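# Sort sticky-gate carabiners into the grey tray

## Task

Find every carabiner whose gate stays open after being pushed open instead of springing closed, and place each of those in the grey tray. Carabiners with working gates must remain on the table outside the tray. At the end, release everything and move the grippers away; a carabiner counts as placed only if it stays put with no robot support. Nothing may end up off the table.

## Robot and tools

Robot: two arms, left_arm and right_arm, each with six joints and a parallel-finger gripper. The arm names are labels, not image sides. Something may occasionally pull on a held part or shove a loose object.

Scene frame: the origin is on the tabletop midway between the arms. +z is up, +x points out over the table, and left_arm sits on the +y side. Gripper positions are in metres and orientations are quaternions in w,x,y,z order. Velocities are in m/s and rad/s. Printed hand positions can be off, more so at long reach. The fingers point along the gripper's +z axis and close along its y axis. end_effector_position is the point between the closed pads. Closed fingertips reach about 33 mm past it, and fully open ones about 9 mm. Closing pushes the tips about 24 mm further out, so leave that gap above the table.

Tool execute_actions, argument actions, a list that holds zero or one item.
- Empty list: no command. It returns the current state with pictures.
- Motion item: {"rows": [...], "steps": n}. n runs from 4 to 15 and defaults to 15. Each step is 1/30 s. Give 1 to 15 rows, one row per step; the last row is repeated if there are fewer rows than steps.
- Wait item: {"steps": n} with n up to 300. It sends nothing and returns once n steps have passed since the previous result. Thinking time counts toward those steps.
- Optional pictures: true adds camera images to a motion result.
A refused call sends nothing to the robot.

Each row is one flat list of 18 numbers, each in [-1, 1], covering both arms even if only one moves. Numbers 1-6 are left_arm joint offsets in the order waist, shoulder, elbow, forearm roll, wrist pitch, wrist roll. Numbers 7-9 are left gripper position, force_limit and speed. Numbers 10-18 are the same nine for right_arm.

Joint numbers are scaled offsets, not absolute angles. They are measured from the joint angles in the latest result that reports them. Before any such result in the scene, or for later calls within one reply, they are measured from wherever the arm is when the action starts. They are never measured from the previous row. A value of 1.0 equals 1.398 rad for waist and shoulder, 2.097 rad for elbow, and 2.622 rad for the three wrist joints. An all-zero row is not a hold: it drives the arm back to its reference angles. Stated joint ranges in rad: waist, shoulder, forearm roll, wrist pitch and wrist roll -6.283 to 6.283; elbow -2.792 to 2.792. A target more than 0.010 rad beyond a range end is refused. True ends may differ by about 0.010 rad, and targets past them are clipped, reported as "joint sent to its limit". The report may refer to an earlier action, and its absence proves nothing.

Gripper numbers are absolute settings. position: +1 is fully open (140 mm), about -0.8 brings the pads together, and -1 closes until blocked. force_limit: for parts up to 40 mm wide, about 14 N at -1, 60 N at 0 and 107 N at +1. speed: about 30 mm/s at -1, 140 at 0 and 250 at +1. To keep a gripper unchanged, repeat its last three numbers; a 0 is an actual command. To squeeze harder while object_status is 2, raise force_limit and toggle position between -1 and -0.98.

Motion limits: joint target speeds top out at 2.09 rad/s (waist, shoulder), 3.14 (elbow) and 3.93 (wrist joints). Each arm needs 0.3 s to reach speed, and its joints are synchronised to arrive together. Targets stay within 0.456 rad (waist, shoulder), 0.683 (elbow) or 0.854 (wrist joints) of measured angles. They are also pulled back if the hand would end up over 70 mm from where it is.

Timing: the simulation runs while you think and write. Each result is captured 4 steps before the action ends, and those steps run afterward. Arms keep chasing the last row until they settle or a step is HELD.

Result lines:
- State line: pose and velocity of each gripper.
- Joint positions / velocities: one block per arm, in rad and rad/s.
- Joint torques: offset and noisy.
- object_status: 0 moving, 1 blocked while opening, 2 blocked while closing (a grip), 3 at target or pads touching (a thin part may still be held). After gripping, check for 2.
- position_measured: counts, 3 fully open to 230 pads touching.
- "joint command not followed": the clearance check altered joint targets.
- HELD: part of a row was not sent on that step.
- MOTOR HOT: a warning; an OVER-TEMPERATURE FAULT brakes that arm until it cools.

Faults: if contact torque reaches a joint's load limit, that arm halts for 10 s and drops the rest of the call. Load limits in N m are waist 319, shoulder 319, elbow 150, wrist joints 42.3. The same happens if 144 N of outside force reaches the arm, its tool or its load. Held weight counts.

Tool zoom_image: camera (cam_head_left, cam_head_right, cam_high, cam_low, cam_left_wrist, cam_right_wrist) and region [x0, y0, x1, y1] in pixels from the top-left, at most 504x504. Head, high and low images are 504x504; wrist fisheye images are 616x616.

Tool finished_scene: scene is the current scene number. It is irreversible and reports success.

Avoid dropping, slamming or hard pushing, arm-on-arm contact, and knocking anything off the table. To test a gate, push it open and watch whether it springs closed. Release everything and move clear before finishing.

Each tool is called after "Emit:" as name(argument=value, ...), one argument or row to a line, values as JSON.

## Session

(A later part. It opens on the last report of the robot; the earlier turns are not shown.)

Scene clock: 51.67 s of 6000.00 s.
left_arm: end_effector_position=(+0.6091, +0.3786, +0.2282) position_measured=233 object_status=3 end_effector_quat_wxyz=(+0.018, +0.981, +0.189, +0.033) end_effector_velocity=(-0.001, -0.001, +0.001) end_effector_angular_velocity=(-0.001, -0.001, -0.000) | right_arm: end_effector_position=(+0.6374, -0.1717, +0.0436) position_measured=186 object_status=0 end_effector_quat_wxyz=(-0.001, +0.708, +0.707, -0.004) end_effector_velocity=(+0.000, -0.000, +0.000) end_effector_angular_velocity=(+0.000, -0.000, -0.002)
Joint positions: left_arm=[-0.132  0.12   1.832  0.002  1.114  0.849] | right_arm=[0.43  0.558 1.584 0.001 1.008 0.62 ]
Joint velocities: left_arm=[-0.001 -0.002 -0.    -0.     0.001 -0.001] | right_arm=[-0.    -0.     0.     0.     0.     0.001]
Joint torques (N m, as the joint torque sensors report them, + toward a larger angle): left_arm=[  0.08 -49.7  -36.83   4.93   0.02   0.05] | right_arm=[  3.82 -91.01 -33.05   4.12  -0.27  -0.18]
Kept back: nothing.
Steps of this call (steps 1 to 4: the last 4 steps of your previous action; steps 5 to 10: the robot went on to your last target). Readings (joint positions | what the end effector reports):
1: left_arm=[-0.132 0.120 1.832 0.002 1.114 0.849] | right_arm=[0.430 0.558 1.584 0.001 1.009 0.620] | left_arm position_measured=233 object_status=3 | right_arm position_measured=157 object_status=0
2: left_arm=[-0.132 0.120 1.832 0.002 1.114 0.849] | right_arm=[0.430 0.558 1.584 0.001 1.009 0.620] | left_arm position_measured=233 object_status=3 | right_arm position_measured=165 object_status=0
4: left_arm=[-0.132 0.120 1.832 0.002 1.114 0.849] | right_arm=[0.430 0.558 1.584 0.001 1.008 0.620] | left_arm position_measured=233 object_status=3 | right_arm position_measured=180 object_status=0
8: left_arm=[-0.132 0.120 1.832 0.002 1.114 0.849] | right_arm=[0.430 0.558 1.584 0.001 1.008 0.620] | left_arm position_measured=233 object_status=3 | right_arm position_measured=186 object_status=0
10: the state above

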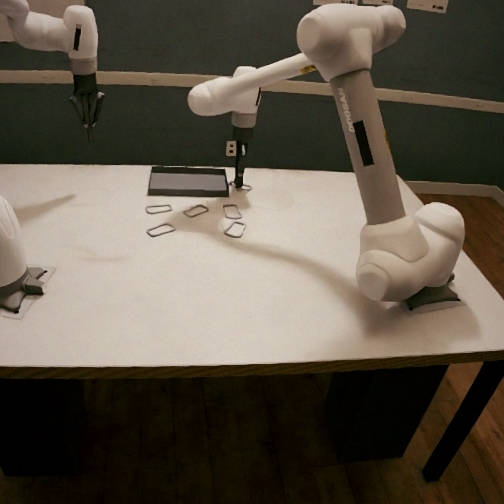

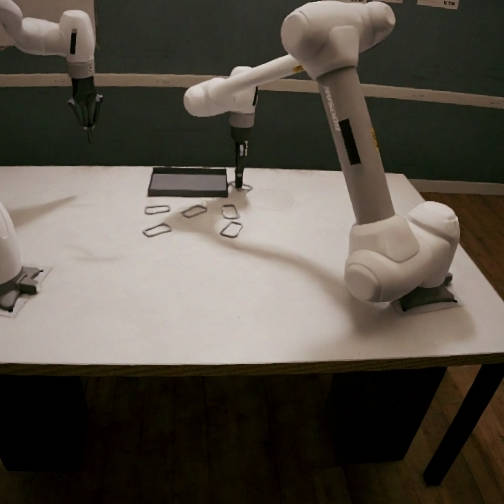

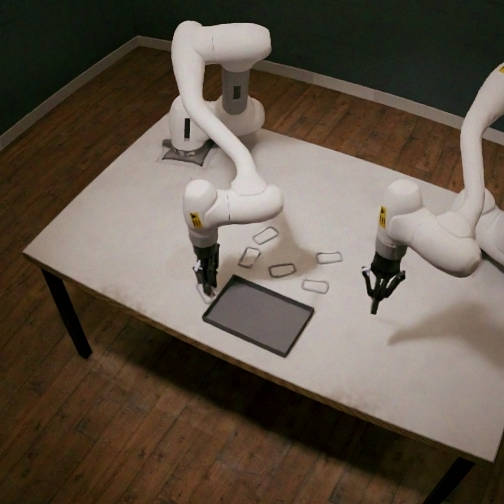

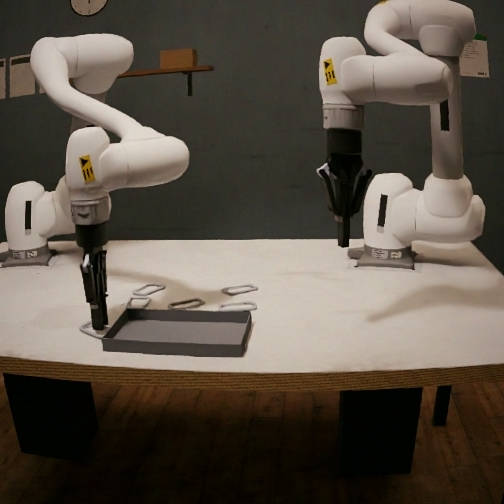

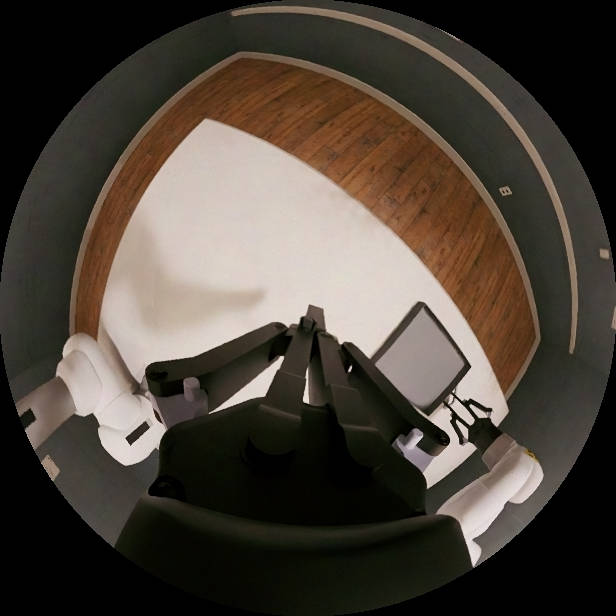

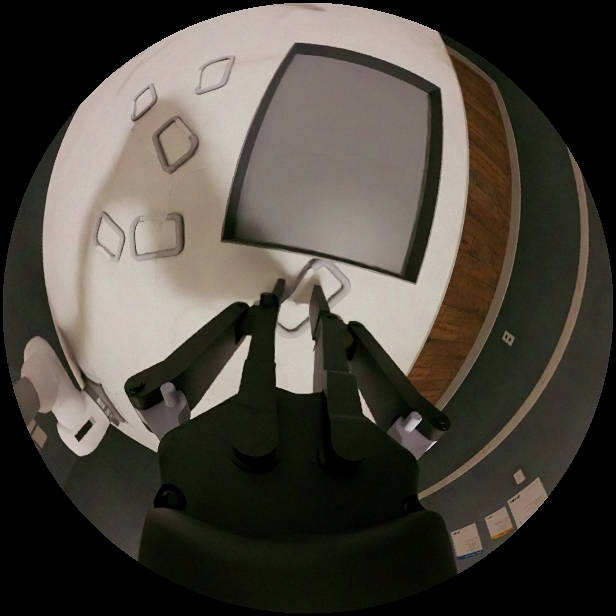

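Emit:
execute_actions(
  actions=[
    {"rows":[[0,0,0,0,0,0, -1,0,0, 0,0,0,0,0,0,-0.62,0,0],[0,0,0,0,0,0, -1,0,0, 0,0,0,0,0,0,-0.62,0,0],[0,0,0,0,0,0, -1,0,0, 0,0,0,0,0,0,-0.62,0,0],[0,0,0,0,0,0, -1,0,0, 0,0,0,0,0,0,-0.62,0,0],[0,0,0,0,0,0, -1,0,0, 0,0,0,0,0,0,-0.62,0,0],[0,0,0,0,0,0, -1,0,0, 0,0.0025,0.0013,0,-0.0025,0,-0.62,0,0]],"steps":14},
  ],
)

Emit:
execute_actions(
  actions=[
    {"rows":[[0,0,0,0,0,0, -1,0,0, 0,0,0,0,0,0,0.2,0,-0.5]],"steps":15},
  ],
)

Emit:
execute_actions(
  actions=[
    {"steps":25},
  ],
  pictures=true,
)

Emit:
zoom_image(
  camera="cam_right_wrist",
  region=[180,220,400,400],
)

Scene clock: 52.77 s of 6000.00 s.
left_arm: end_effector_position=(+0.6091, +0.3787, +0.2282) position_measured=233 object_status=3 end_effector_quat_wxyz=(+0.018, +0.981, +0.189, +0.033) end_effector_velocity=(-0.000, -0.000, +0.001) end_effector_angular_velocity=(+0.000, -0.001, -0.002) | right_arm: end_effector_position=(+0.6374, -0.1716, +0.0402) position_measured=208 object_status=0 end_effector_quat_wxyz=(-0.001, +0.708, +0.707, -0.004) end_effector_velocity=(+0.000, +0.001, -0.011) end_effector_angular_velocity=(+0.000, -0.000, +0.000)
Joint positions: left_arm=[-0.132  0.12   1.832  0.002  1.114  0.849] | right_arm=[0.43  0.561 1.586 0.001 1.003 0.62 ]
Joint velocities: left_arm=[-0.    -0.001  0.     0.     0.     0.001] | right_arm=[ 0.     0.01   0.006  0.    -0.017 -0.   ]
Joint torques (N m, as the joint torque sensors report them, + toward a larger angle): left_arm=[ -0.1  -49.83 -36.93   4.95   0.03  -0.05] | right_arm=[  2.93 -93.26 -34.04   3.75  -0.12  -0.32]
Steps of this call (steps 1 to 15: the robot went on to your last target; steps 16 to 23: nothing new was sent; steps 24 to 33: the first 10 steps of this action). Readings (joint positions | what the end effector reports):
24: left_arm=[-0.132 0.120 1.832 0.002 1.114 0.849] | right_arm=[0.430 0.558 1.584 0.001 1.008 0.620] | left_arm position_measured=233 object_status=3 | right_arm position_measured=186 object_status=0
25: left_arm=[-0.132 0.120 1.832 0.002 1.114 0.849] | right_arm=[0.430 0.558 1.584 0.001 1.008 0.620] | left_arm position_measured=233 object_status=3 | right_arm position_measured=188 object_status=0
27: left_arm=[-0.132 0.120 1.832 0.002 1.114 0.849] | right_arm=[0.430 0.558 1.584 0.001 1.008 0.620] | left_arm position_measured=233 object_status=3 | right_arm position_measured=203 object_status=0
31: left_arm=[-0.132 0.120 1.832 0.002 1.114 0.849] | right_arm=[0.430 0.560 1.585 0.001 1.005 0.620] | left_arm position_measured=233 object_status=3 | right_arm position_measured=208 object_status=0
33: the state above

Scene clock: 53.27 s of 6000.00 s.
left_arm: end_effector_position=(+0.6091, +0.3787, +0.2282) position_measured=233 object_status=3 end_effector_quat_wxyz=(+0.018, +0.981, +0.189, +0.033) end_effector_velocity=(-0.000, -0.001, -0.000) end_effector_angular_velocity=(-0.001, +0.000, -0.002) | right_arm: end_effector_position=(+0.6374, -0.1716, +0.0395) position_measured=165 object_status=0 end_effector_quat_wxyz=(-0.001, +0.708, +0.707, -0.004) end_effector_velocity=(+0.000, -0.000, +0.001) end_effector_angular_velocity=(+0.001, -0.001, +0.000)
Joint positions: left_arm=[-0.132  0.12   1.832  0.002  1.114  0.849] | right_arm=[0.43  0.562 1.586 0.001 1.002 0.62 ]
Joint velocities: left_arm=[-0.002  0.    -0.    -0.001 -0.     0.   ] | right_arm=[-0.001 -0.001 -0.     0.     0.    -0.001]
Joint torques (N m, as the joint torque sensors report them, + toward a larger angle): left_arm=[ -0.3  -49.78 -37.29   4.9   -0.05  -0.04] | right_arm=[  5.58 -94.72 -33.58   3.91  -0.24  -0.25]
Steps of this call (steps 1 to 4: the last 4 steps of your previous action; steps 5 to 15: the first 11 steps of this action, its rows measured from where the robot was after step 4). Readings (joint positions | what the end effector reports):
4: left_arm=[-0.132 0.120 1.832 0.002 1.114 0.849] | right_arm=[0.430 0.562 1.586 0.001 1.002 0.620] | left_arm position_measured=233 object_status=3 | right_arm position_measured=208 object_status=3
5: left_arm=[-0.132 0.120 1.832 0.002 1.114 0.849] | right_arm=[0.430 0.562 1.586 0.001 1.002 0.620] | left_arm position_measured=233 object_status=3 | right_arm position_measured=208 object_status=0
6: left_arm=[-0.132 0.120 1.832 0.002 1.114 0.849] | right_arm=[0.430 0.562 1.586 0.001 1.002 0.620] | left_arm position_measured=233 object_status=3 | right_arm position_measured=206 object_status=0
8: left_arm=[-0.132 0.120 1.832 0.002 1.114 0.849] | right_arm=[0.430 0.562 1.586 0.001 1.002 0.620] | left_arm position_measured=233 object_status=3 | right_arm position_measured=197 object_status=0
12: left_arm=[-0.132 0.120 1.832 0.002 1.114 0.849] | right_arm=[0.430 0.562 1.586 0.001 1.002 0.620] | left_arm position_measured=233 object_status=3 | right_arm position_measured=178 object_status=0
15: the state above

Scene clock: 54.10 s of 6000.00 s.
left_arm: end_effector_position=(+0.6091, +0.3787, +0.2282) position_measured=233 object_status=3 end_effector_quat_wxyz=(+0.018, +0.981, +0.189, +0.033) end_effector_velocity=(+0.000, +0.000, -0.000) end_effector_angular_velocity=(-0.000, +0.000, -0.000) | right_arm: end_effector_position=(+0.6374, -0.1716, +0.0395) position_measured=104 object_status=3 end_effector_quat_wxyz=(-0.001, +0.708, +0.707, -0.004) end_effector_velocity=(-0.000, -0.000, -0.002) end_effector_angular_velocity=(-0.002, +0.001, +0.000)
Joint positions: left_arm=[-0.132  0.12   1.832  0.002  1.114  0.849] | right_arm=[0.43  0.562 1.586 0.001 1.002 0.62 ]
Joint velocities: left_arm=[ 0.001  0.    -0.    -0.001  0.     0.001] | right_arm=[ 0.     0.002  0.    -0.001  0.     0.   ]
Joint torques (N m, as the joint torque sensors report them, + toward a larger angle): left_arm=[  0.29 -49.75 -37.26   4.92  -0.11   0.04] | right_arm=[  1.91 -92.92 -33.67   3.68  -0.4   -0.22]
Kept back: nothing.
Steps of this call (steps 1 to 4: the last 4 steps of your previous action; steps 5 to 15: the robot went on to your last target; steps 16 to 25: nothing new was sent). Readings (joint positions | what the end effector reports):
1: left_arm=[-0.132 0.120 1.832 0.002 1.114 0.849] | right_arm=[0.430 0.562 1.586 0.001 1.002 0.620] | left_arm position_measured=233 object_status=3 | right_arm position_measured=160 object_status=0
2: left_arm=[-0.132 0.120 1.832 0.002 1.114 0.849] | right_arm=[0.430 0.562 1.586 0.001 1.002 0.620] | left_arm position_measured=233 object_status=3 | right_arm position_measured=155 object_status=0
4: left_arm=[-0.132 0.120 1.832 0.002 1.114 0.849] | right_arm=[0.430 0.562 1.586 0.001 1.002 0.620] | left_arm position_measured=233 object_status=3 | right_arm position_measured=146 object_status=0
8: left_arm=[-0.132 0.120 1.832 0.002 1.114 0.849] | right_arm=[0.430 0.562 1.586 0.001 1.002 0.620] | left_arm position_measured=233 object_status=3 | right_arm position_measured=128 object_status=0
25: the state above
All arms were judged still, so your last target was given up. Only a new action makes them travel on or press farther. Fingers that are still opening or closing keep moving.

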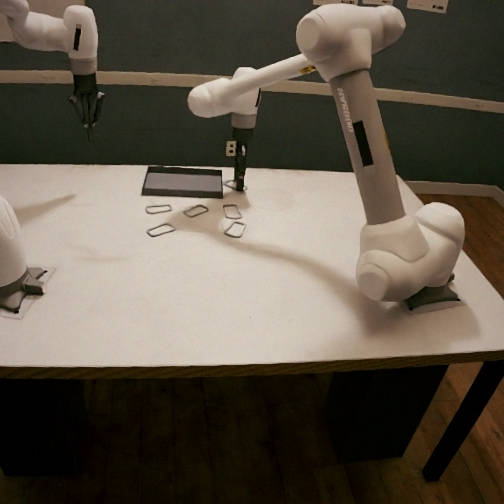

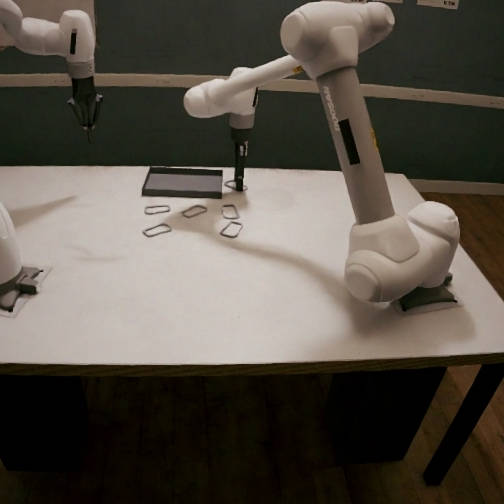

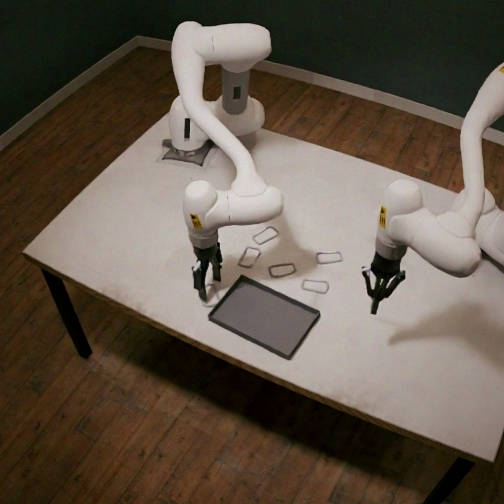

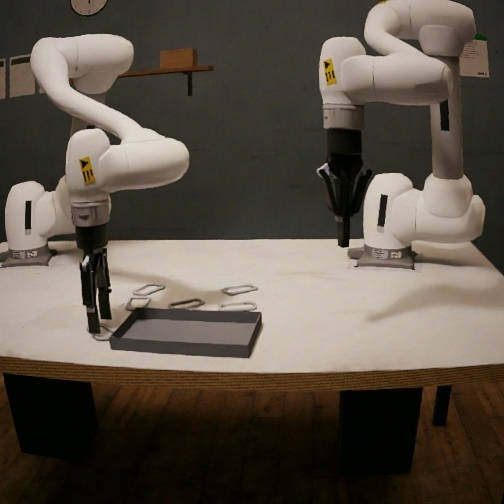

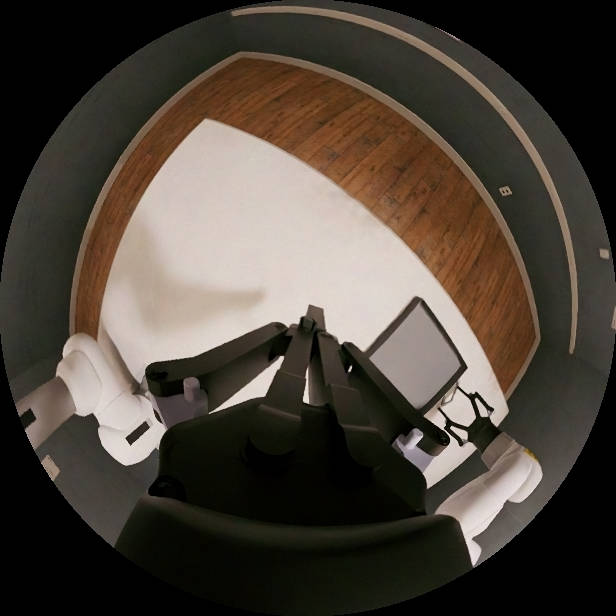

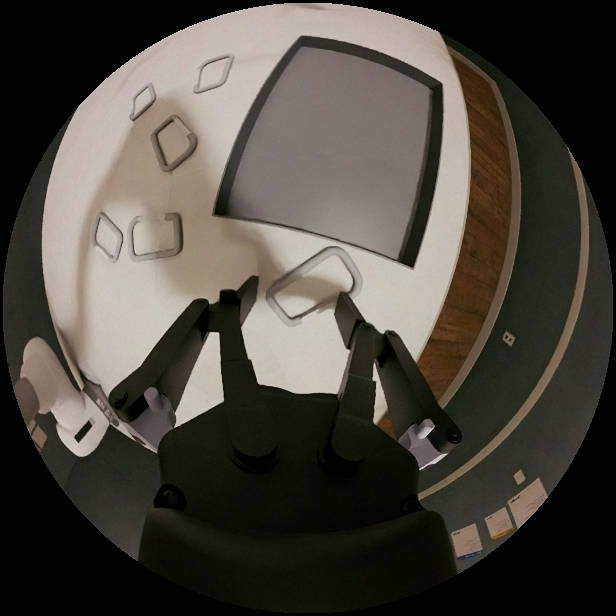

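Region (180, 220, 400, 400) of cam_right_wrist's 616x616 image, scaled by 2.291, with more detail than that image has; it fills the top 412 rows of this view, and the rest is white.

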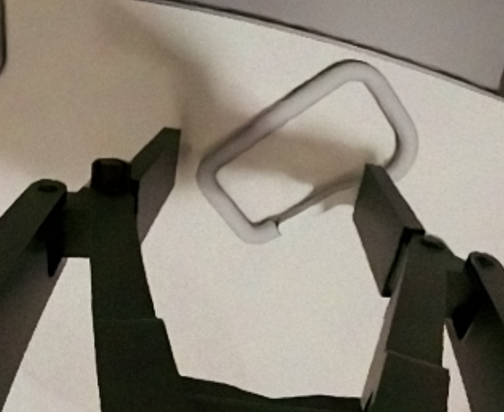

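Emit:
execute_actions(
  actions=[
    {"rows":[[0,0,0,0,0,0, -1,0,0, 0,-0.05,-0.026,0,0.047,0,0.2,0,-0.5]],"steps":15},
  ],
  pictures=true,
)

Emit:
zoom_image(
  camera="cam_right_wrist",
  region=[180,180,400,400],
)

Scene clock: 54.57 s of 6000.00 s.
left_arm: end_effector_position=(+0.6091, +0.3787, +0.2282) position_measured=233 object_status=3 end_effector_quat_wxyz=(+0.018, +0.981, +0.189, +0.033) end_effector_velocity=(-0.000, -0.000, +0.001) end_effector_angular_velocity=(-0.000, -0.001, -0.002) | right_arm: end_effector_position=(+0.6351, -0.1732, +0.1205) position_measured=104 object_status=3 end_effector_quat_wxyz=(-0.001, +0.708, +0.707, -0.004) end_effector_velocity=(-0.001, -0.001, +0.016) end_effector_angular_velocity=(-0.001, +0.000, +0.000)
Joint positions: left_arm=[-0.132  0.12   1.832  0.002  1.114  0.849] | right_arm=[0.43  0.493 1.533 0.001 1.124 0.62 ]
Joint velocities: left_arm=[-0.    -0.001 -0.     0.    -0.     0.002] | right_arm=[ 0.    -0.012 -0.012 -0.     0.025 -0.   ]
Joint torques (N m, as the joint torque sensors report them, + toward a larger angle): left_arm=[  0.44 -49.7  -36.94   5.05   0.03   0.05] | right_arm=[  2.48 -88.58 -35.59   3.96  -0.2   -0.25]
Steps of this call (steps 1 to 3: nothing new was sent; steps 4 to 14: the first 11 steps of this action). Readings (joint positions | what the end effector reports):
4: left_arm=[-0.132 0.120 1.832 0.002 1.114 0.849] | right_arm=[0.430 0.562 1.586 0.001 1.002 0.620] | left_arm position_measured=233 object_status=3 | right_arm position_measured=104 object_status=3
5: left_arm=[-0.132 0.120 1.832 0.002 1.114 0.849] | right_arm=[0.430 0.559 1.584 0.001 1.009 0.620] | left_arm position_measured=233 object_status=3 | right_arm position_measured=104 object_status=3
7: left_arm=[-0.132 0.120 1.832 0.002 1.114 0.849] | right_arm=[0.430 0.533 1.563 0.001 1.055 0.620] | left_arm position_measured=233 object_status=3 | right_arm position_measured=104 object_status=3
11: left_arm=[-0.132 0.120 1.832 0.002 1.114 0.849] | right_arm=[0.430 0.496 1.535 0.001 1.117 0.620] | left_arm position_measured=233 object_status=3 | right_arm position_measured=104 object_status=3
14: the state above

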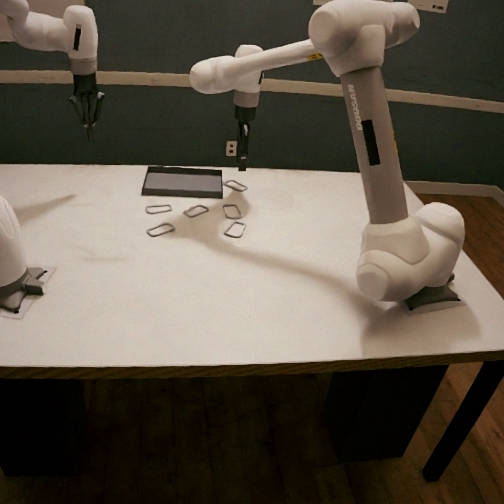

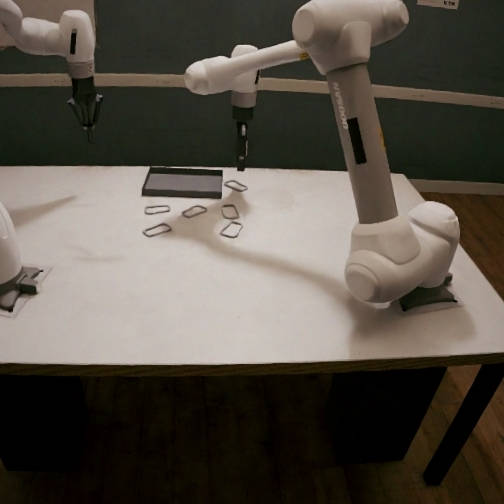

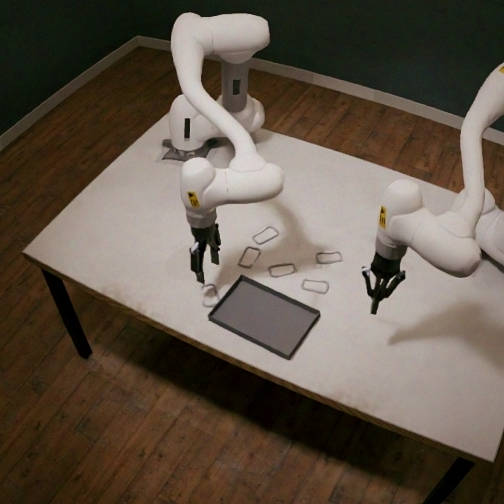

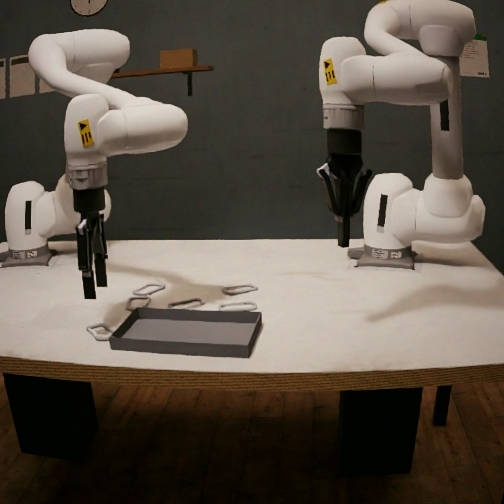

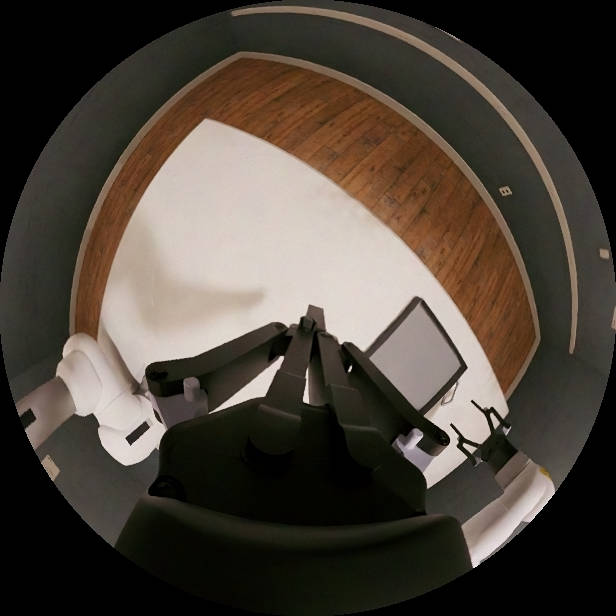

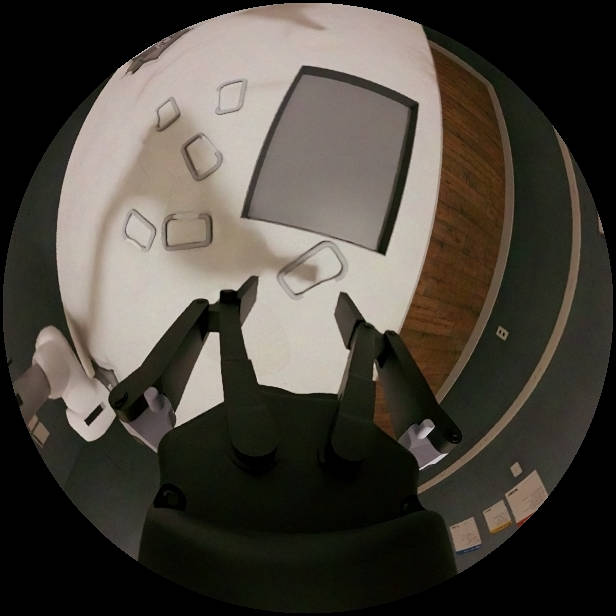

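Region (180, 180, 400, 400) of cam_right_wrist's 616x616 image, scaled by 2.291, with more detail than that image has.

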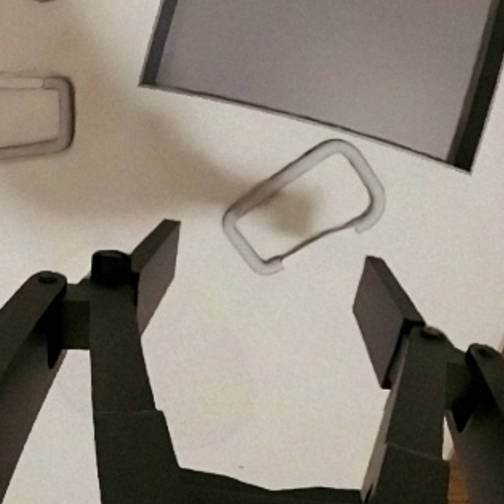

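Emit:
execute_actions(
  actions=[
    {"rows":[[0,0,0,0,0,0, -1,0,0, 0.172,-0.115,0.115,0,-0.034,-0.508,0.4,0,0]],"steps":15},
  ],
)

Emit:
execute_actions(
  actions=[
    {"steps":8},
  ],
  pictures=true,
)

Scene clock: 55.23 s of 6000.00 s.
left_arm: end_effector_position=(+0.6091, +0.3787, +0.2282) position_measured=233 object_status=3 end_effector_quat_wxyz=(+0.018, +0.981, +0.189, +0.033) end_effector_velocity=(-0.000, -0.001, +0.001) end_effector_angular_velocity=(-0.000, -0.001, -0.002) | right_arm: end_effector_position=(+0.5383, -0.1396, +0.1227) position_measured=78 object_status=3 end_effector_quat_wxyz=(-0.001, +0.475, +0.880, -0.002) end_effector_velocity=(-0.315, +0.083, +0.000) end_effector_angular_velocity=(+0.016, -0.006, +2.363)
Joint positions: left_arm=[-0.132  0.12   1.832  0.002  1.114  0.849] | right_arm=[0.543 0.417 1.646 0.001 1.082 0.15 ]
Joint velocities: left_arm=[-0.001 -0.001 -0.     0.     0.     0.001] | right_arm=[ 0.367 -0.243  0.366  0.    -0.137 -1.997]
Joint torques (N m, as the joint torque sensors report them, + toward a larger angle): left_arm=[ -0.29 -50.13 -37.33   4.94   0.02   0.06] | right_arm=[  0.74 -79.78 -34.47   3.79  -0.75  -0.03]
Steps of this call (steps 1 to 4: the last 4 steps of your previous action; steps 5 to 9: the robot went on to your last target; steps 10 to 20: the first 11 steps of this action). Readings (joint positions | what the end effector reports):
10: left_arm=[-0.132 0.120 1.832 0.002 1.114 0.849] | right_arm=[0.430 0.492 1.532 0.001 1.125 0.620] | left_arm position_measured=233 object_status=3 | right_arm position_measured=104 object_status=0
11: left_arm=[-0.132 0.120 1.832 0.002 1.114 0.849] | right_arm=[0.432 0.491 1.534 0.001 1.125 0.613] | left_arm position_measured=233 object_status=3 | right_arm position_measured=101 object_status=0
13: left_arm=[-0.132 0.120 1.832 0.002 1.114 0.849] | right_arm=[0.447 0.480 1.551 0.001 1.118 0.557] | left_arm position_measured=233 object_status=3 | right_arm position_measured=86 object_status=0
17: left_arm=[-0.132 0.120 1.832 0.002 1.114 0.849] | right_arm=[0.505 0.442 1.608 0.001 1.097 0.337] | left_arm position_measured=233 object_status=3 | right_arm position_measured=78 object_status=0
20: the state above

Scene clock: 55.50 s of 6000.00 s.
left_arm: end_effector_position=(+0.6091, +0.3787, +0.2282) position_measured=233 object_status=3 end_effector_quat_wxyz=(+0.018, +0.981, +0.189, +0.033) end_effector_velocity=(+0.000, +0.000, +0.001) end_effector_angular_velocity=(+0.000, -0.002, +0.000) | right_arm: end_effector_position=(+0.4575, -0.1240, +0.1217) position_measured=78 object_status=3 end_effector_quat_wxyz=(-0.000, +0.133, +0.991, +0.000) end_effector_velocity=(-0.258, +0.032, -0.005) end_effector_angular_velocity=(+0.011, -0.011, +2.400)
Joint positions: left_arm=[-0.132  0.12   1.832  0.002  1.114  0.849] | right_arm=[ 0.637  0.354  1.741  0.001  1.047 -0.478]
Joint velocities: left_arm=[ 0.    -0.001 -0.     0.001 -0.    -0.   ] | right_arm=[ 0.303 -0.202  0.301 -0.001 -0.113 -2.097]
Joint torques (N m, as the joint torque sensors report them, + toward a larger angle): left_arm=[ -0.47 -49.18 -36.95   4.83   0.07   0.06] | right_arm=[ -1.3  -67.75 -35.28   3.81  -0.15  -0.12]
Kept back: nothing.
Steps of this call (steps 1 to 4: the last 4 steps of your previous action; steps 5 to 8: the robot went on to your last target). Readings (joint positions | what the end effector reports):
1: left_arm=[-0.132 0.120 1.832 0.002 1.114 0.849] | right_arm=[0.555 0.409 1.659 0.001 1.078 0.080] | left_arm position_measured=233 object_status=3 | right_arm position_measured=78 object_status=3
2: left_arm=[-0.132 0.120 1.832 0.002 1.114 0.849] | right_arm=[0.567 0.401 1.671 0.001 1.073 0.005] | left_arm position_measured=233 object_status=3 | right_arm position_measured=78 object_status=3
4: left_arm=[-0.132 0.120 1.832 0.002 1.114 0.849] | right_arm=[0.591 0.385 1.694 0.001 1.064 -0.155] | left_arm position_measured=233 object_status=3 | right_arm position_measured=78 object_status=3
8: the state above

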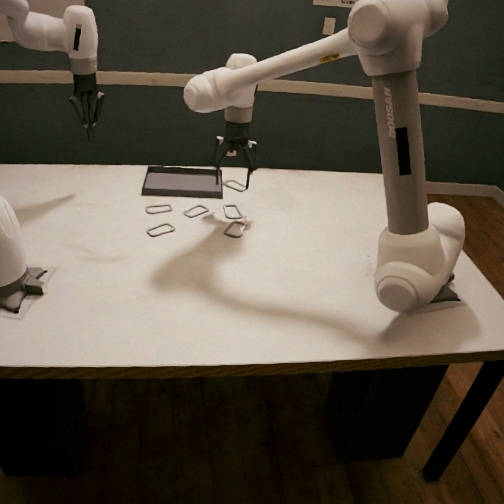

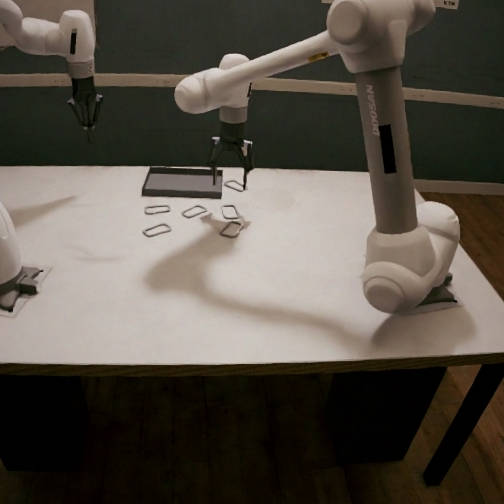

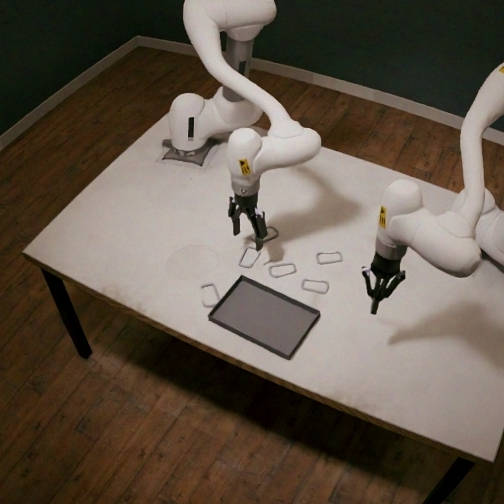

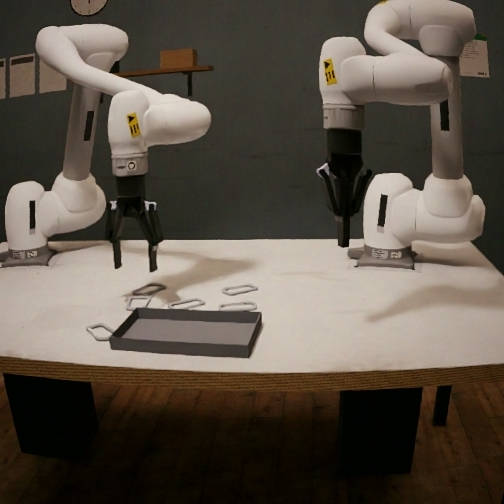

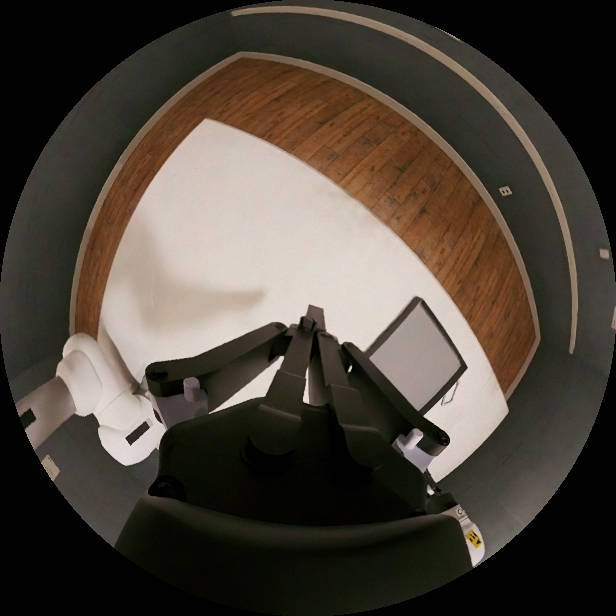

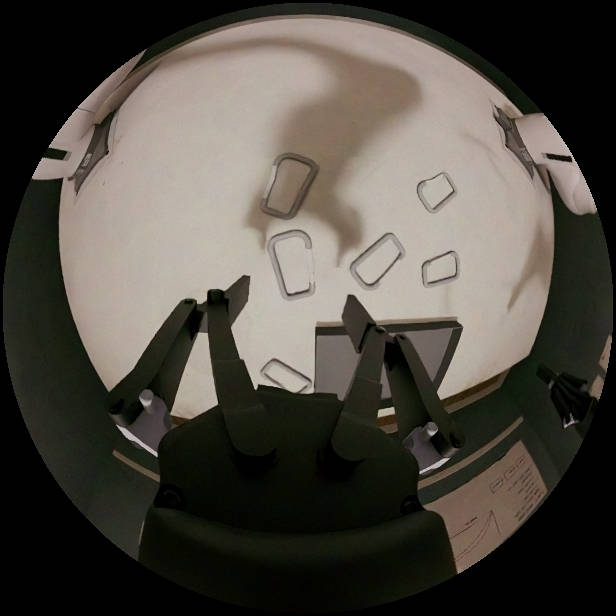

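Emit:
execute_actions(
  actions=[
    {"rows":[[0,0,0,0,0,0, -1,0,0, 0.0236,0.02,0.035,0,-0.039,-0.089,0.4,0,0]],"steps":15},
  ],
  pictures=true,
)

Emit:
zoom_image(
  camera="cam_right_wrist",
  region=[180,120,440,380],
)

Scene clock: 56.03 s of 6000.00 s.
left_arm: end_effector_position=(+0.6091, +0.3787, +0.2282) position_measured=233 object_status=3 end_effector_quat_wxyz=(+0.018, +0.981, +0.189, +0.033) end_effector_velocity=(+0.000, +0.000, -0.000) end_effector_angular_velocity=(+0.001, +0.000, +0.001) | right_arm: end_effector_position=(+0.4303, -0.1203, +0.0686) position_measured=78 object_status=3 end_effector_quat_wxyz=(-0.000, +0.000, +1.000, +0.001) end_effector_velocity=(-0.000, -0.001, -0.008) end_effector_angular_velocity=(-0.002, +0.001, +0.002)
Joint positions: left_arm=[-0.132  0.12   1.832  0.002  1.114  0.849] | right_arm=[ 0.67   0.382  1.814  0.001  0.946 -0.712]
Joint velocities: left_arm=[ 0.     0.     0.     0.001 -0.    -0.002] | right_arm=[ 0.     0.008  0.007 -0.001 -0.013 -0.002]
Joint torques (N m, as the joint torque sensors report them, + toward a larger angle): left_arm=[  0.14 -50.06 -37.08   4.94   0.01   0.07] | right_arm=[  2.81 -71.43 -33.48   3.43  -0.51  -0.4 ]
Steps of this call (steps 1 to 5: the robot went on to your last target; steps 6 to 16: the first 11 steps of this action). Readings (joint positions | what the end effector reports):
6: left_arm=[-0.132 0.120 1.832 0.002 1.114 0.849] | right_arm=[0.670 0.333 1.773 0.001 1.035 -0.707] | left_arm position_measured=233 object_status=3 | right_arm position_measured=78 object_status=3
7: left_arm=[-0.132 0.120 1.832 0.002 1.114 0.849] | right_arm=[0.670 0.335 1.776 0.001 1.028 -0.709] | left_arm position_measured=233 object_status=3 | right_arm position_measured=78 object_status=3
9: left_arm=[-0.132 0.120 1.832 0.002 1.114 0.849] | right_arm=[0.670 0.359 1.796 0.001 0.986 -0.710] | left_arm position_measured=233 object_status=3 | right_arm position_measured=78 object_status=3
13: left_arm=[-0.132 0.120 1.832 0.002 1.114 0.849] | right_arm=[0.670 0.380 1.812 0.001 0.949 -0.711] | left_arm position_measured=233 object_status=3 | right_arm position_measured=78 object_status=3
16: the state above

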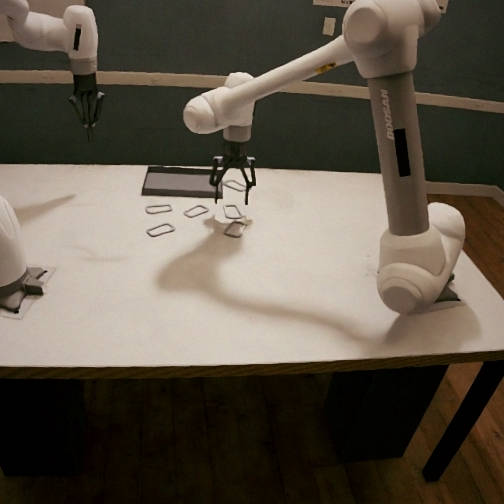

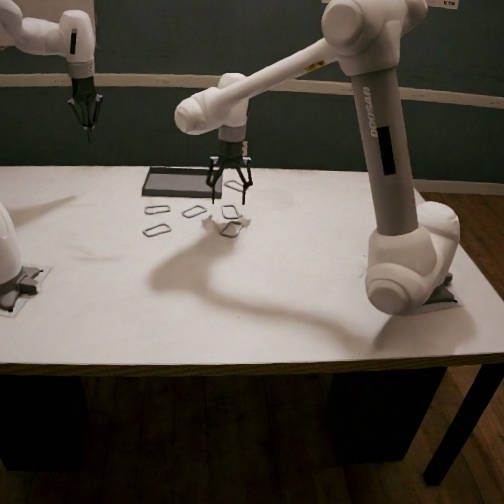

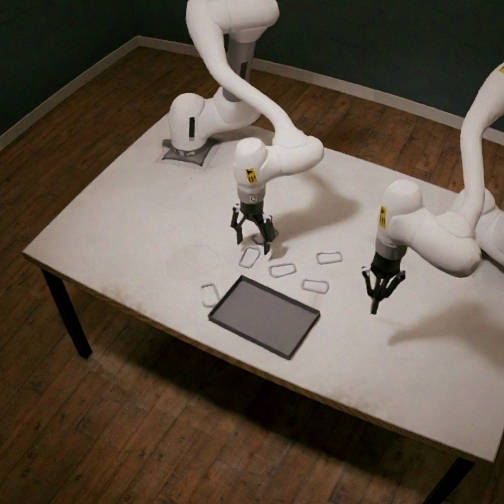

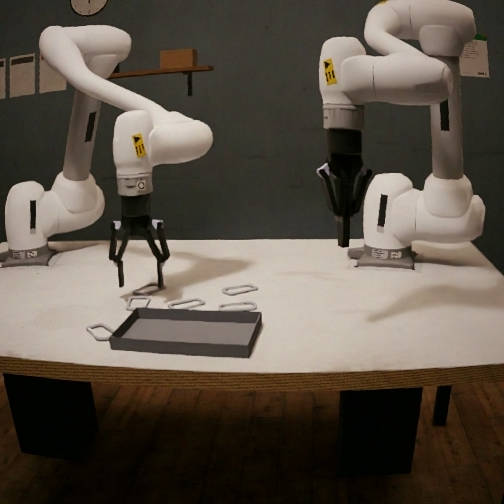

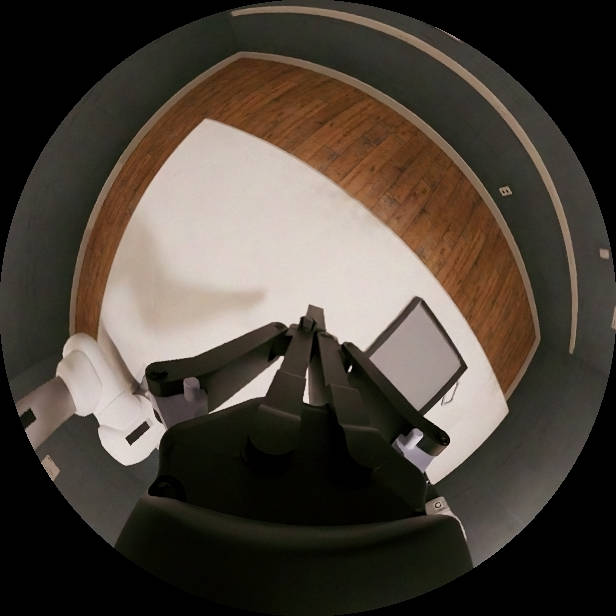

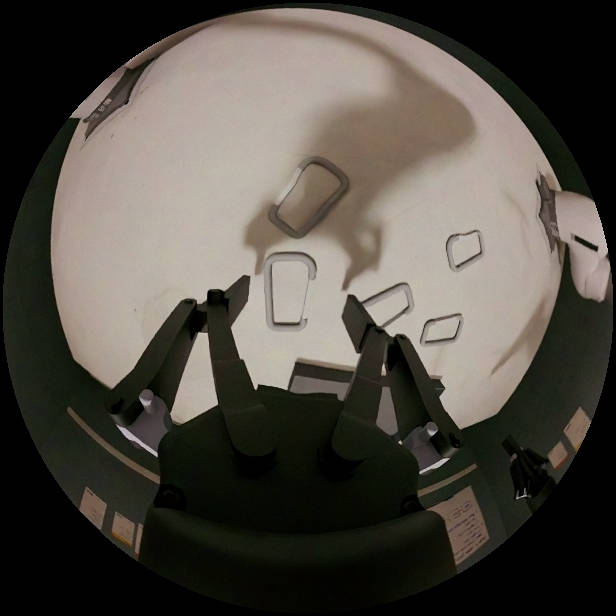

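Region (180, 120, 440, 380) of cam_right_wrist's 616x616 image, scaled by 1.938, with more detail than that image has.

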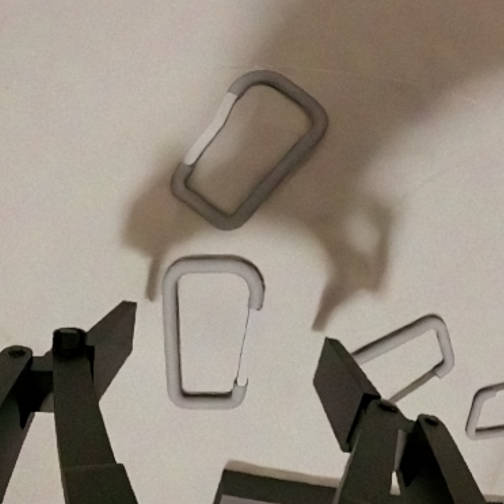

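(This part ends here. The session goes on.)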